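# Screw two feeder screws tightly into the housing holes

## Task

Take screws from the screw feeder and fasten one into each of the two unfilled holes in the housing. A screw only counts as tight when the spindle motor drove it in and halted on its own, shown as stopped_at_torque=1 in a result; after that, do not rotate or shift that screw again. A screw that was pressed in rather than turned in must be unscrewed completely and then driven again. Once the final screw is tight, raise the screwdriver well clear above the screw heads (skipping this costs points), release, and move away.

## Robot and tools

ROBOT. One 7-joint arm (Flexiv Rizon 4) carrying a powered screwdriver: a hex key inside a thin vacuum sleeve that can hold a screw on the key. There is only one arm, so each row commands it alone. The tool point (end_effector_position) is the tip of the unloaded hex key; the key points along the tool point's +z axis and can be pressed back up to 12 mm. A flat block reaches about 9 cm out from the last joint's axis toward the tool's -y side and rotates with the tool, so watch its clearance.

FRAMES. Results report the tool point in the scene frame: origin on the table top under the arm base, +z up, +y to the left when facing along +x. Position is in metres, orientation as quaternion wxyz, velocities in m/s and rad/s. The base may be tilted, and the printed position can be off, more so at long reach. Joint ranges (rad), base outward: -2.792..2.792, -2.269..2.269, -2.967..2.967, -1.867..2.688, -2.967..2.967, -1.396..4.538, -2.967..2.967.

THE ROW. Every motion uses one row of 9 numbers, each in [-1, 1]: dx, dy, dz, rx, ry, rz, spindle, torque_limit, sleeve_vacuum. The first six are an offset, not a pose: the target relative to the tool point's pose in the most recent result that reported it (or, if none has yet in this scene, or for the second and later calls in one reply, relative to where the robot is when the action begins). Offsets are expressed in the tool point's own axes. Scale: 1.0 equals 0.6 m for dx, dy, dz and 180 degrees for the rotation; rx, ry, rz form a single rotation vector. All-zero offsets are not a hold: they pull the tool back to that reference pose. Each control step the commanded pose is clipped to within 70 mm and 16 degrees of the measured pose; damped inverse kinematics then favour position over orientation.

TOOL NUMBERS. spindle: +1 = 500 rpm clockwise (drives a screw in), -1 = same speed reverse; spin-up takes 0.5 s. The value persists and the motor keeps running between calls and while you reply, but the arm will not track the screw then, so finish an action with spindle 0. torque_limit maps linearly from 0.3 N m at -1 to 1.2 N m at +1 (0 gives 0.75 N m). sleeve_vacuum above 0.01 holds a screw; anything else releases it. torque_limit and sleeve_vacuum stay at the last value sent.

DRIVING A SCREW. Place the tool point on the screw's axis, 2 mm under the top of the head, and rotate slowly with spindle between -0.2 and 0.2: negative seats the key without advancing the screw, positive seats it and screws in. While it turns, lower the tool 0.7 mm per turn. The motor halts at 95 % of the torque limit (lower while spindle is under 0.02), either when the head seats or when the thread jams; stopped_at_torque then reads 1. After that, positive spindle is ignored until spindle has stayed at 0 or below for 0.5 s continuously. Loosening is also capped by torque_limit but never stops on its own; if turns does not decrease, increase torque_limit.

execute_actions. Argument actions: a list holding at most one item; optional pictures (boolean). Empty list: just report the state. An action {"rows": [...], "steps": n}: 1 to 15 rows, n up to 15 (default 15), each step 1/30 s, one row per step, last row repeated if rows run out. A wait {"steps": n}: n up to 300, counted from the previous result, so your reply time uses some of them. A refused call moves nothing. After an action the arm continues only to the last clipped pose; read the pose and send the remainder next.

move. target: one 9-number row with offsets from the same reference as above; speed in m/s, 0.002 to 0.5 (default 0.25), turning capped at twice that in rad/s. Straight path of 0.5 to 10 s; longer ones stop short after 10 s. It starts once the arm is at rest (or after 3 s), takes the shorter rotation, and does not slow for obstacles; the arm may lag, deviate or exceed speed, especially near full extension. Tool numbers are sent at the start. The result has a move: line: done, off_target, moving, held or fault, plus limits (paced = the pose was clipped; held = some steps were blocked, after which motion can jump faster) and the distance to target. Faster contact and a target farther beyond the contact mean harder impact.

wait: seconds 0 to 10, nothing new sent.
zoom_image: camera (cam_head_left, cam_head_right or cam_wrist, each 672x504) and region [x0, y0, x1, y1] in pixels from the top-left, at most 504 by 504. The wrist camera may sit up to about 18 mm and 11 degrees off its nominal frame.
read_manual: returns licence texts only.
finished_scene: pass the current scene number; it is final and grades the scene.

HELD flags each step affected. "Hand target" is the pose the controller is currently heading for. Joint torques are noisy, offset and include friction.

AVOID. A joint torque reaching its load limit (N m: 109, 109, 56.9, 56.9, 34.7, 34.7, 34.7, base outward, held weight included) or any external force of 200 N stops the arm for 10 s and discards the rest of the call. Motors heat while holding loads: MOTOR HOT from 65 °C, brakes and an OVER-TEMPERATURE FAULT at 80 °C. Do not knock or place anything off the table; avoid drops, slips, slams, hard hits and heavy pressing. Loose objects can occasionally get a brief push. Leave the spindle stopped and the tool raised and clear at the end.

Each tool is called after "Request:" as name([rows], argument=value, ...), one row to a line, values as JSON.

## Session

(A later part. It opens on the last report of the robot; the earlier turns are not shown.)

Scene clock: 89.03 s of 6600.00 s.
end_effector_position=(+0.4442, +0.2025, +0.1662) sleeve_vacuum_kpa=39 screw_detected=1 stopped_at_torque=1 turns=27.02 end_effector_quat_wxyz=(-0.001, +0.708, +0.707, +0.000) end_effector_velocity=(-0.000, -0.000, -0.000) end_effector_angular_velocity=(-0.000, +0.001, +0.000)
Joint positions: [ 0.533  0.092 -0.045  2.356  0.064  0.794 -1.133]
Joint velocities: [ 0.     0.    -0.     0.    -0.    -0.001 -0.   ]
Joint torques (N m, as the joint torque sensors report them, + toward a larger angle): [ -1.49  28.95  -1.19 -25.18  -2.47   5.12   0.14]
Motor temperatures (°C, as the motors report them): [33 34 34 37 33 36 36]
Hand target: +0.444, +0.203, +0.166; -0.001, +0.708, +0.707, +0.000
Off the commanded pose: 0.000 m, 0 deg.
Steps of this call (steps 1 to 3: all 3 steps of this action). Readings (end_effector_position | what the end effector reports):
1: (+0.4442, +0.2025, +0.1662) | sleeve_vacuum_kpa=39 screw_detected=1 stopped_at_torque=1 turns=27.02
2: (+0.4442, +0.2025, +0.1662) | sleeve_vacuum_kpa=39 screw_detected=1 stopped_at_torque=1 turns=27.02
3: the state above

Request:
move(target=[0,0,-0.067,0,0,0,0,0,1], speed=0.06)

Request:
move(target=[-0.608,-0.14,0.186,0,0,0,0,0,1], speed=0.2)

Request:
zoom_image(camera="cam_wrist", region=[380, 220, 440, 280])

Scene clock: 105.70 s of 6600.00 s.
end_effector_position=(+0.4442, +0.2027, +0.2063) sleeve_vacuum_kpa=40 screw_detected=1 stopped_at_torque=1 turns=27.02 end_effector_quat_wxyz=(-0.001, +0.707, +0.707, +0.001) end_effector_velocity=(-0.001, -0.000, +0.001) end_effector_angular_velocity=(-0.001, +0.001, +0.000)
Joint positions: [ 0.527  0.173 -0.045  2.307  0.054  0.663 -1.127]
Joint velocities: [-0.     0.002  0.    -0.001 -0.    -0.004  0.   ]
Joint torques (N m, as the joint torque sensors report them, + toward a larger angle): [ -2.76  28.13  -1.73 -28.49  -3.15   4.06   0.16]
Motor temperatures (°C, as the motors report them): [33 34 34 38 33 36 36]
Hand target: +0.444, +0.203, +0.206; -0.001, +0.708, +0.707, +0.000
Off the commanded pose: 0.000 m, 0 deg.
After step 90, 12.70 s passed at rest.
move: done

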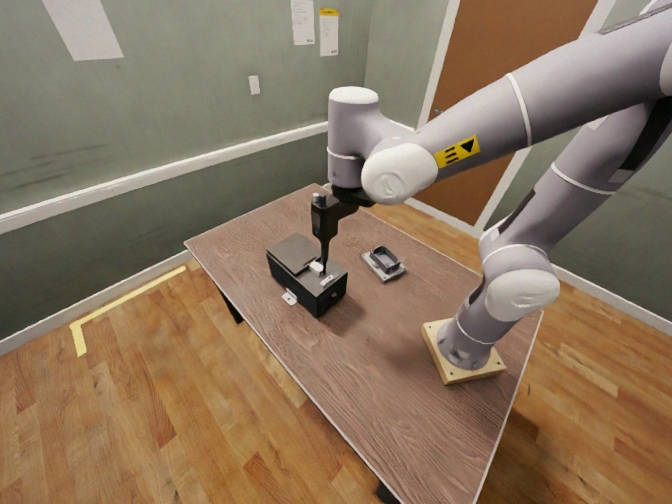

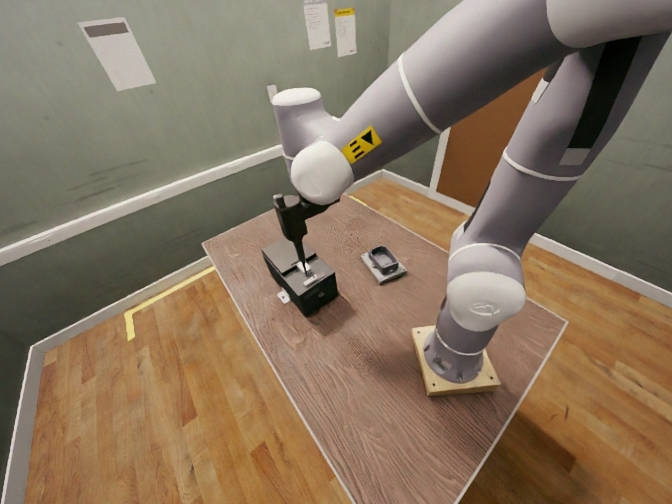

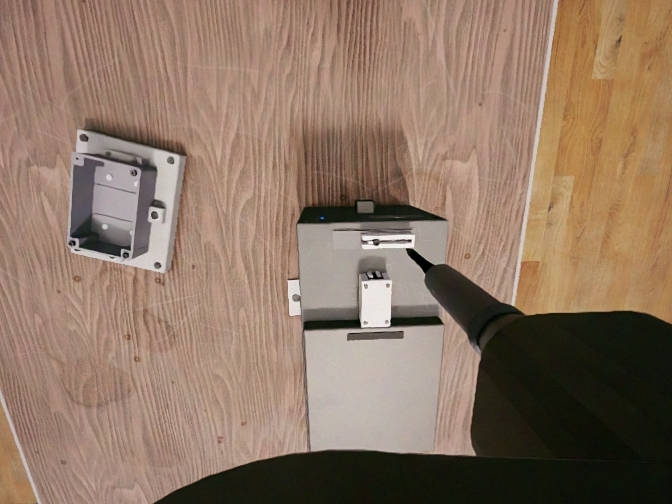

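Scene clock: 108.10 s of 6600.00 s.
end_effector_position=(+0.3590, -0.1632, +0.0942) sleeve_vacuum_kpa=40 screw_detected=1 stopped_at_torque=1 turns=27.02 end_effector_quat_wxyz=(+0.000, +0.707, +0.707, -0.000) end_effector_velocity=(+0.000, -0.000, -0.000) end_effector_angular_velocity=(+0.005, -0.000, +0.003)
Joint positions: [ 0.151 -0.166 -0.554  2.418  0.357  0.987 -2.273]
Joint velocities: [-0.005 -0.006  0.001 -0.008  0.012 -0.007 -0.015]
Joint torques (N m, as the joint torque sensors report them, + toward a larger angle): [ -3.84  26.7   -4.39 -18.96  -2.27   3.22   0.13]
Motor temperatures (°C, as the motors report them): [33 34 34 38 33 36 36]
Hand target: +0.359, -0.163, +0.094; +0.000, +0.707, +0.707, -0.000
Off the commanded pose: 0.002 m, 0 deg.
move: done

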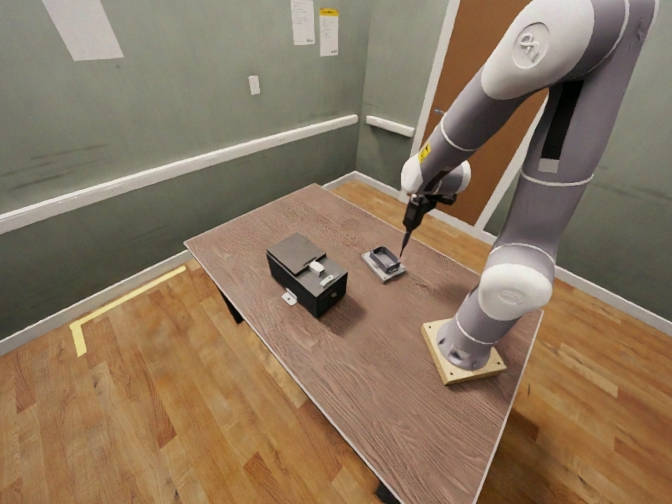

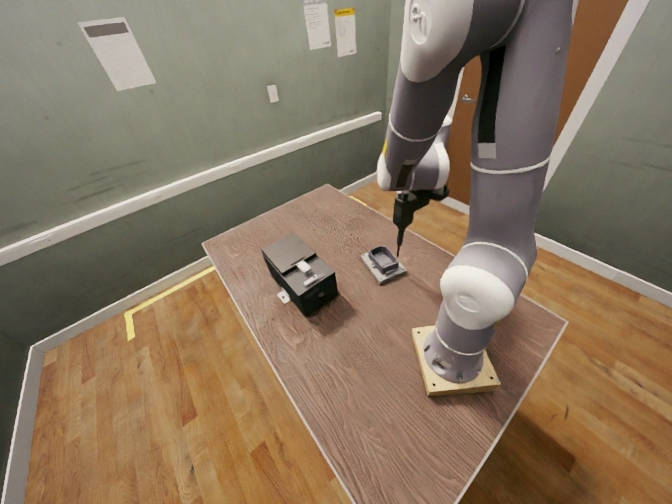

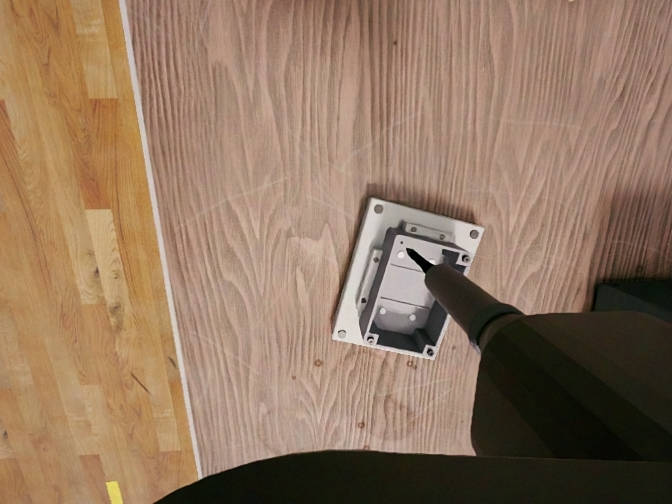

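Region (380, 220, 440, 280) of cam_wrist's 672x504 image, scaled by 8.400, with more detail than that image has.

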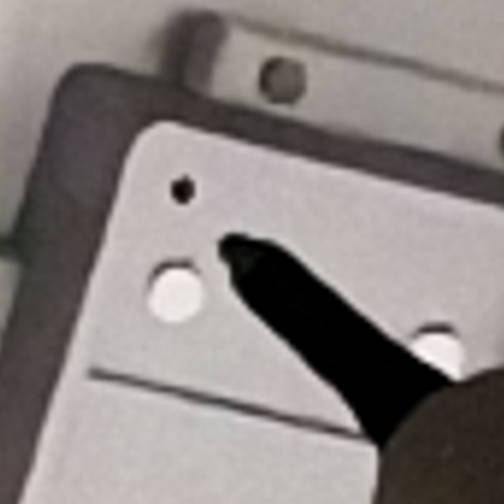

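Want (188,206); at (182,189).

Request:
move(target=[-0.001,-0.003,0.013,0,0,0,0,0,1], speed=0.02)

Request:
zoom_image(camera="cam_wrist", region=[380, 220, 440, 280])

Request:
zoom_image(camera="cam_head_right", region=[375, 235, 415, 275])

Scene clock: 111.70 s of 6600.00 s.
end_effector_position=(+0.3571, -0.1636, +0.0865) sleeve_vacuum_kpa=40 screw_detected=1 stopped_at_torque=1 turns=27.02 end_effector_quat_wxyz=(+0.000, +0.707, +0.707, -0.000) end_effector_velocity=(+0.001, -0.000, -0.000) end_effector_angular_velocity=(-0.000, -0.002, +0.001)
Joint positions: [ 0.145 -0.194 -0.545  2.414  0.392  1.003 -2.301]
Joint velocities: [-0.    -0.003  0.001 -0.001  0.005  0.002 -0.004]
Joint torques (N m, as the joint torque sensors report them, + toward a larger angle): [ -4.19  28.01  -4.58 -18.    -2.25   5.     0.04]
Motor temperatures (°C, as the motors report them): [33 34 34 38 33 36 36]
Hand target: +0.357, -0.164, +0.086; +0.000, +0.707, +0.707, -0.000
Off the commanded pose: 0.000 m, 0 deg.
move: done

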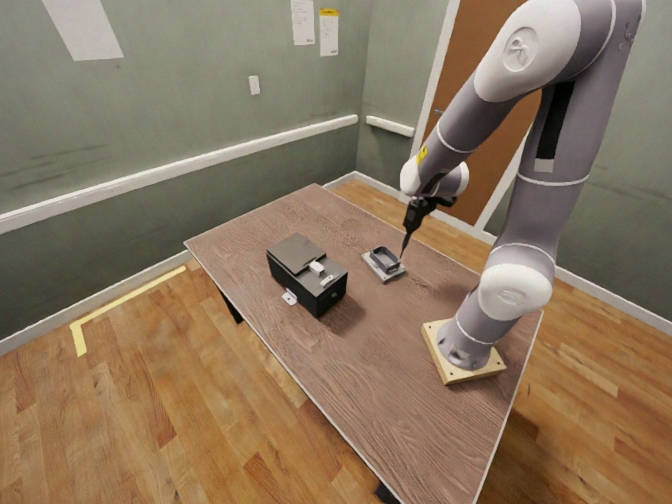

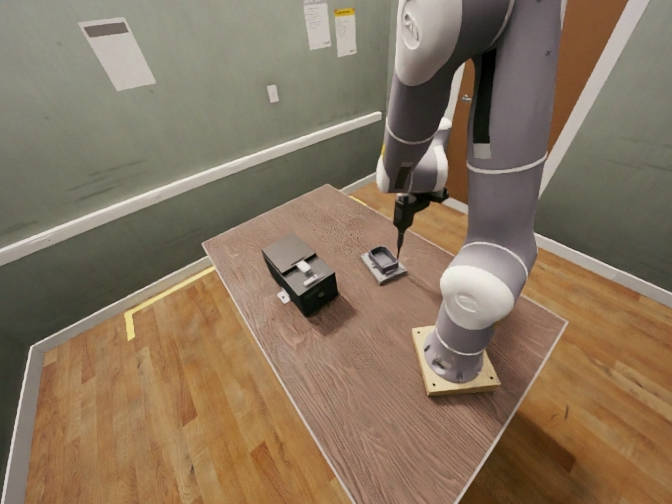

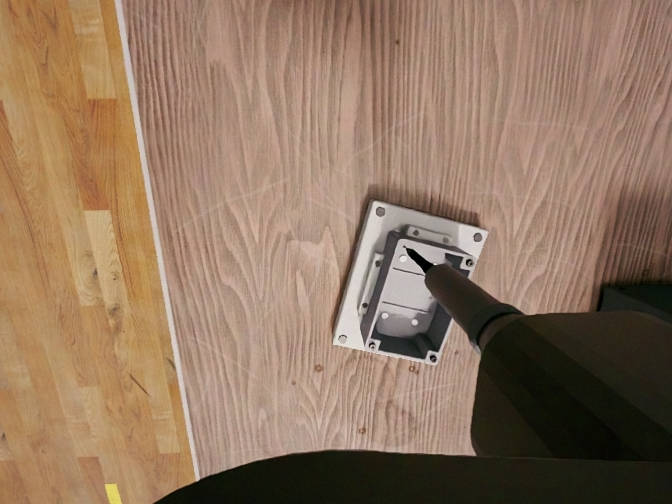

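Region (380, 220, 440, 280) of cam_wrist's 672x504 image, scaled by 8.400, with more detail than that image has.

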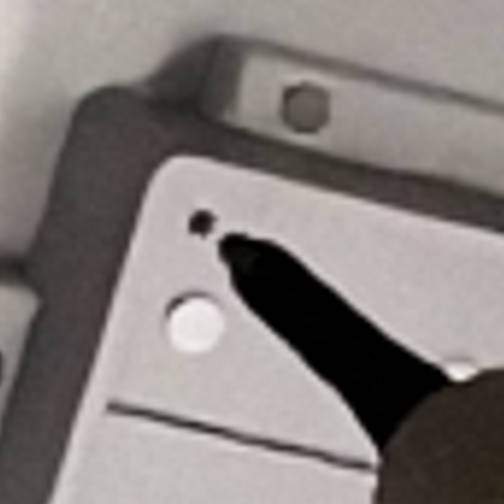

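Region (375, 235, 415, 275) of cam_head_right's 672x504 image, scaled by 12.600, with more detail than that image has.

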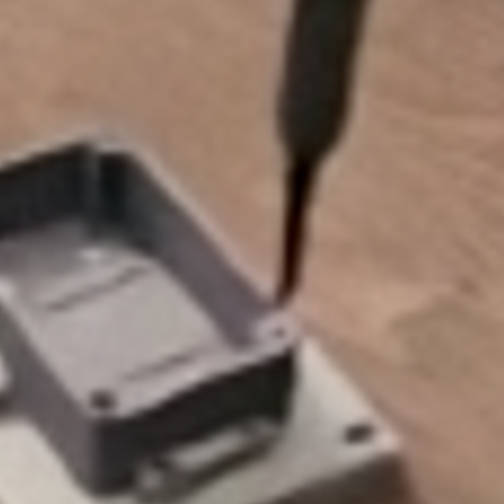

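Request:
move(target=[-0.0007,0.0002,0.014,0,0,0,0,0,1], speed=0.01)

Request:
zoom_image(camera="cam_wrist", region=[380, 220, 440, 280])

Request:
move(target=[0,0,0.012,0,0,0,0.3,0,1], speed=0.002)

Request:
execute_actions([
  {"rows":[[0,0,0,0,0,0,0,0,1]],"steps":3},
], pictures=false)

Request:
zoom_image(camera="cam_wrist", region=[380, 220, 440, 280])

Scene clock: 119.30 s of 6600.00 s.
end_effector_position=(+0.3570, -0.1639, +0.0780) sleeve_vacuum_kpa=40 screw_detected=1 stopped_at_torque=1 turns=27.02 end_effector_quat_wxyz=(-0.000, +0.707, +0.707, -0.000) end_effector_velocity=(+0.000, +0.000, -0.000) end_effector_angular_velocity=(+0.000, -0.000, +0.001)
Joint positions: [ 0.138 -0.228 -0.533  2.404  0.431  1.017 -2.329]
Joint velocities: [-0.    -0.002  0.001 -0.001  0.003  0.    -0.002]
Joint torques (N m, as the joint torque sensors report them, + toward a larger angle): [ -4.46  28.62  -5.04 -17.25  -1.8    4.65  -0.23]
Motor temperatures (°C, as the motors report them): [33 34 34 38 33 36 36]
Hand target: +0.357, -0.164, +0.078; +0.000, +0.707, +0.707, -0.000
Off the commanded pose: 0.000 m, 0 deg.
After step 90, 3.53 s passed at rest.
move: done

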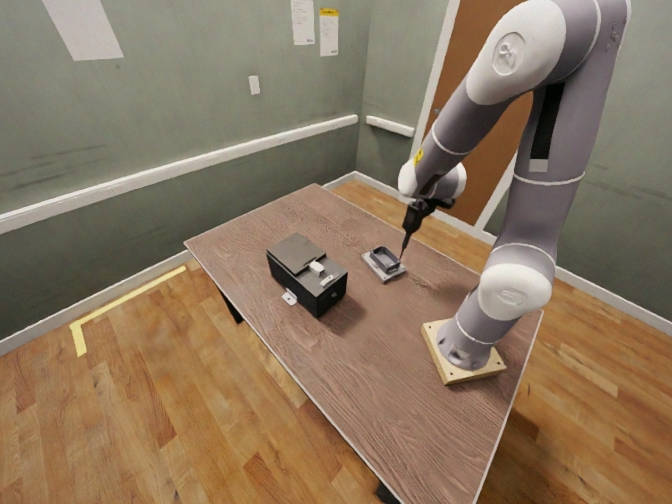

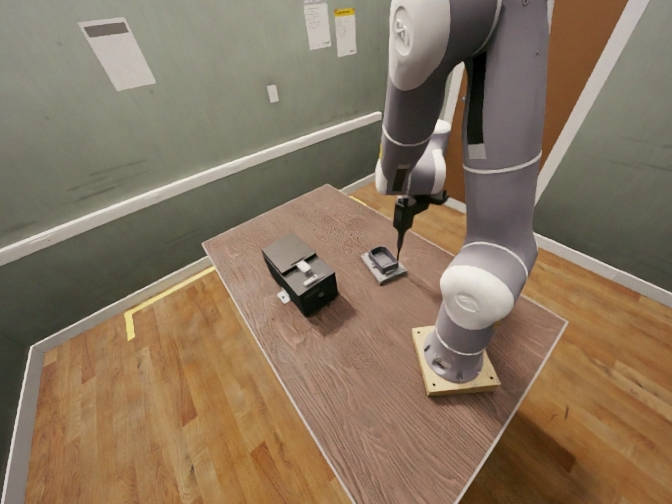

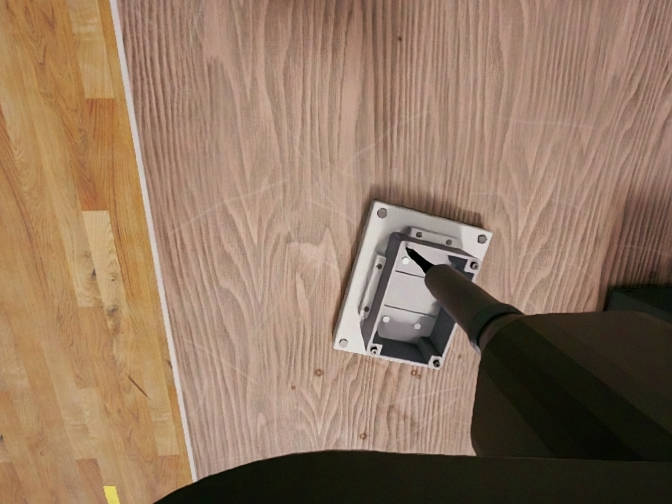

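Region (380, 220, 440, 280) of cam_wrist's 672x504 image, scaled by 8.400, with more detail than that image has.

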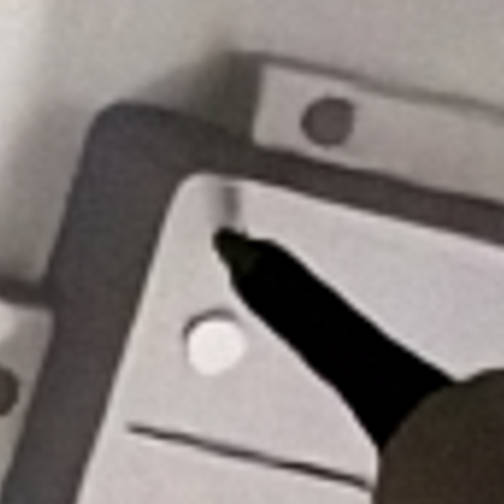

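Scene clock: 123.13 s of 6600.00 s.
end_effector_position=(+0.3572, -0.1639, +0.0710) sleeve_vacuum_kpa=40 screw_detected=1 stopped_at_torque=0 turns=36.46 end_effector_quat_wxyz=(-0.000, +0.707, +0.707, -0.000) end_effector_velocity=(-0.000, -0.000, -0.000) end_effector_angular_velocity=(-0.000, +0.000, -0.000)
Joint positions: [ 0.133 -0.255 -0.522  2.396  0.463  1.029 -2.352]
Joint velocities: [ 0.    -0.001 -0.    -0.     0.001  0.    -0.001]
Joint torques (N m, as the joint torque sensors report them, + toward a larger angle): [ -3.97  26.3   -5.14 -15.67  -1.75   4.42  -0.18]
Motor temperatures (°C, as the motors report them): [33 34 34 38 33 36 36]
Hand target: +0.357, -0.164, +0.071; -0.000, +0.707, +0.707, -0.000
Off the commanded pose: 0.000 m, 0 deg.
move: done

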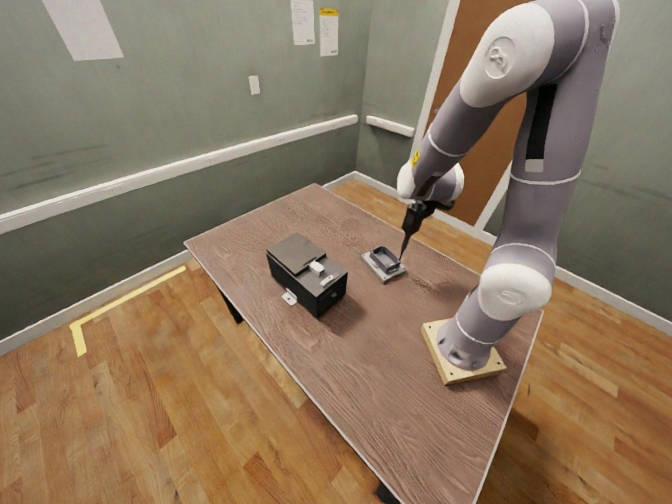

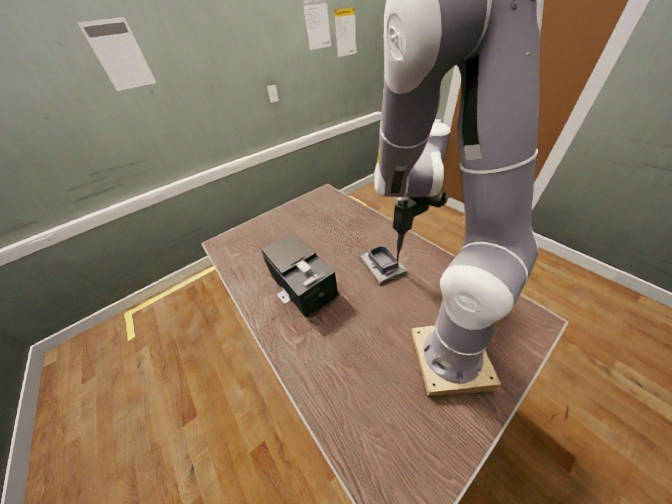

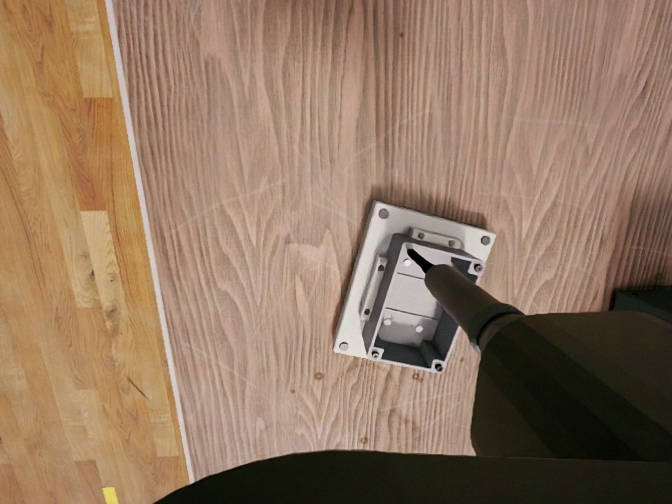

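Scene clock: 123.23 s of 6600.00 s.
end_effector_position=(+0.3572, -0.1639, +0.0709) sleeve_vacuum_kpa=40 screw_detected=1 stopped_at_torque=0 turns=36.46 end_effector_quat_wxyz=(-0.000, +0.707, +0.707, -0.000) end_effector_velocity=(+0.000, -0.000, +0.000) end_effector_angular_velocity=(+0.000, -0.000, -0.000)
Joint positions: [ 0.133 -0.255 -0.522  2.396  0.464  1.029 -2.352]
Joint velocities: [ 0. -0.  0. -0.  0. -0.  0.]
Joint torques (N m, as the joint torque sensors report them, + toward a larger angle): [ -3.4   29.61  -5.66 -15.76  -1.9    4.    -0.02]
Motor temperatures (°C, as the motors report them): [33 34 34 38 33 36 36]
Hand target: +0.357, -0.164, +0.071; -0.000, +0.707, +0.707, -0.000
Off the commanded pose: 0.000 m, 0 deg.
Steps of this call (steps 1 to 3: all 3 steps of this action). Readings (end_effector_position | what the end effector reports):
1: (+0.3571, -0.1639, +0.0709) | sleeve_vacuum_kpa=40 screw_detected=1 stopped_at_torque=0 turns=36.46
2: (+0.3572, -0.1639, +0.0709) | sleeve_vacuum_kpa=40 screw_detected=1 stopped_at_torque=0 turns=36.46
3: the state above

Region (380, 220, 440, 280) of cam_wrist's 672x504 image, scaled by 8.400, with more detail than that image has.

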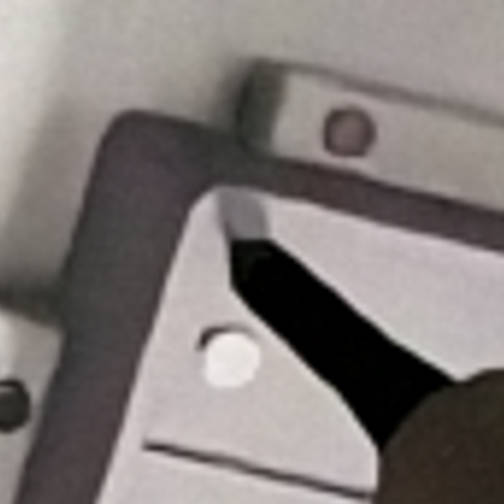

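Request:
move(target=[0,0,0.014,0,0,0,0.32,0,1], speed=0.002)

Request:
execute_actions([
  {"rows":[[0,0,0,0,0,0,0,0,1]],"steps":3},
], pictures=false)

Scene clock: 130.50 s of 6600.00 s.
end_effector_position=(+0.3572, -0.1638, +0.0626) sleeve_vacuum_kpa=40 screw_detected=1 stopped_at_torque=1 turns=45.63 end_effector_quat_wxyz=(-0.000, +0.707, +0.707, -0.000) end_effector_velocity=(+0.000, -0.000, -0.000) end_effector_angular_velocity=(-0.000, -0.000, -0.000)
Joint positions: [ 0.126 -0.286 -0.509  2.386  0.5    1.042 -2.379]
Joint velocities: [ 0.    -0.    -0.    -0.     0.001  0.    -0.001]
Joint torques (N m, as the joint torque sensors report them, + toward a larger angle): [ -3.7   28.51  -5.26 -15.23  -1.58   4.4    0.07]
Motor temperatures (°C, as the motors report them): [33 34 34 37 33 36 36]
Hand target: +0.357, -0.164, +0.063; +0.000, +0.707, +0.707, -0.000
Off the commanded pose: 0.000 m, 0 deg.
move: done

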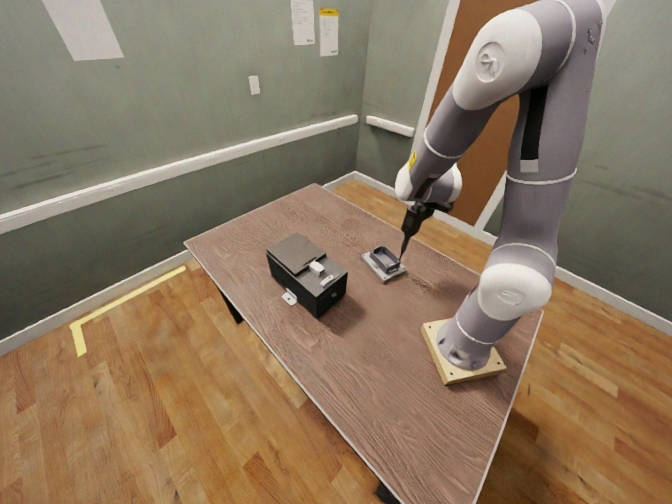

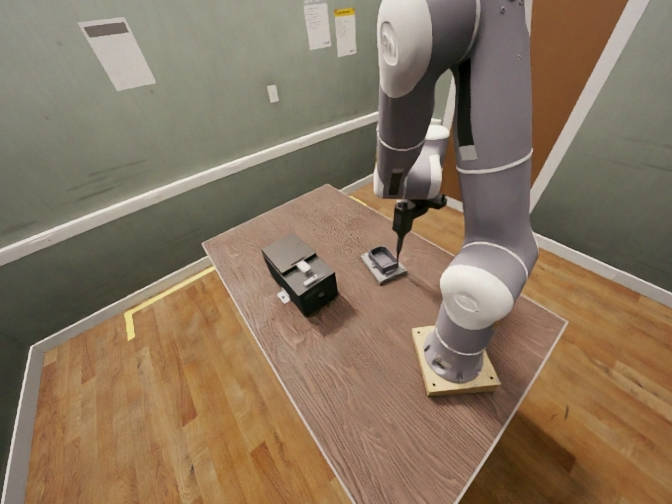

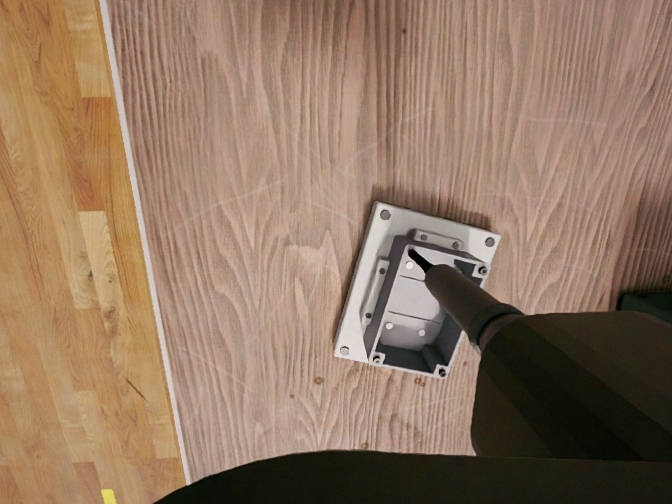

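Scene clock: 130.60 s of 6600.00 s.
end_effector_position=(+0.3572, -0.1638, +0.0626) sleeve_vacuum_kpa=40 screw_detected=1 stopped_at_torque=1 turns=45.63 end_effector_quat_wxyz=(-0.000, +0.707, +0.707, -0.000) end_effector_velocity=(+0.000, +0.000, +0.000) end_effector_angular_velocity=(+0.000, -0.001, +0.000)
Joint positions: [ 0.126 -0.286 -0.509  2.386  0.5    1.042 -2.379]
Joint velocities: [ 0.     0.001  0.    -0.     0.    -0.    -0.   ]
Joint torques (N m, as the joint torque sensors report them, + toward a larger angle): [ -3.09  30.13  -5.54 -15.2   -1.71   3.81   0.03]
Motor temperatures (°C, as the motors report them): [33 34 34 37 33 36 36]
Hand target: +0.357, -0.164, +0.063; -0.000, +0.707, +0.707, -0.000
Off the commanded pose: 0.000 m, 0 deg.
Steps of this call (steps 1 to 3: all 3 steps of this action). Readings (end_effector_position | what the end effector reports):
1: (+0.3572, -0.1638, +0.0626) | sleeve_vacuum_kpa=40 screw_detected=1 stopped_at_torque=1 turns=45.63
2: (+0.3572, -0.1638, +0.0626) | sleeve_vacuum_kpa=40 screw_detected=1 stopped_at_torque=1 turns=45.63
3: the state above

Request:
move(target=[0,0,-0.3,0,0,0,0,0,0], speed=0.15)

Request:
finished_scene(scene=2)

Scene clock: 136.87 s of 6600.00 s.
end_effector_position=(+0.3573, -0.1637, +0.2428) sleeve_vacuum_kpa=0 screw_detected=0 stopped_at_torque=1 turns=45.63 end_effector_quat_wxyz=(-0.001, +0.707, +0.707, +0.000) end_effector_velocity=(-0.001, +0.000, +0.001) end_effector_angular_velocity=(+0.000, +0.002, +0.000)
Joint positions: [ 0.087  0.274 -0.525  2.341 -0.031  0.554 -1.985]
Joint velocities: [ 0.     0.002  0.001 -0.001 -0.001 -0.005  0.001]
Joint torques (N m, as the joint torque sensors report them, + toward a larger angle): [ -3.11  20.44   1.23 -28.96  -3.54   3.59   0.52]
Motor temperatures (°C, as the motors report them): [33 34 34 37 33 36 36]
Hand target: +0.357, -0.164, +0.243; -0.001, +0.708, +0.707, +0.000
Off the commanded pose: 0.000 m, 0 deg.
After step 90, 1.67 s passed at rest.
move: done

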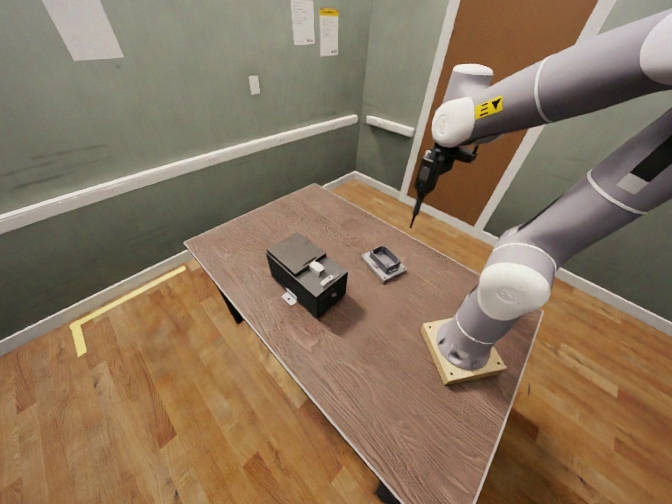

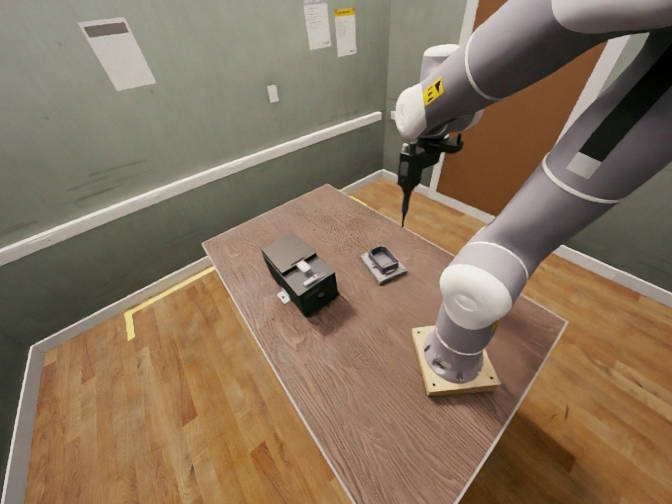

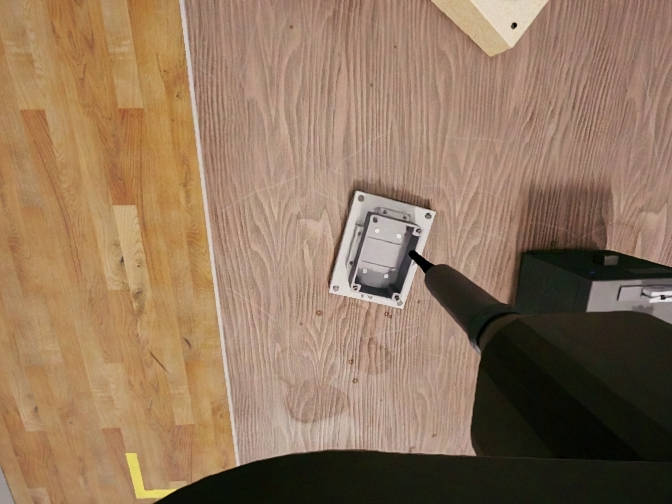

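The scene is finished: the task was done.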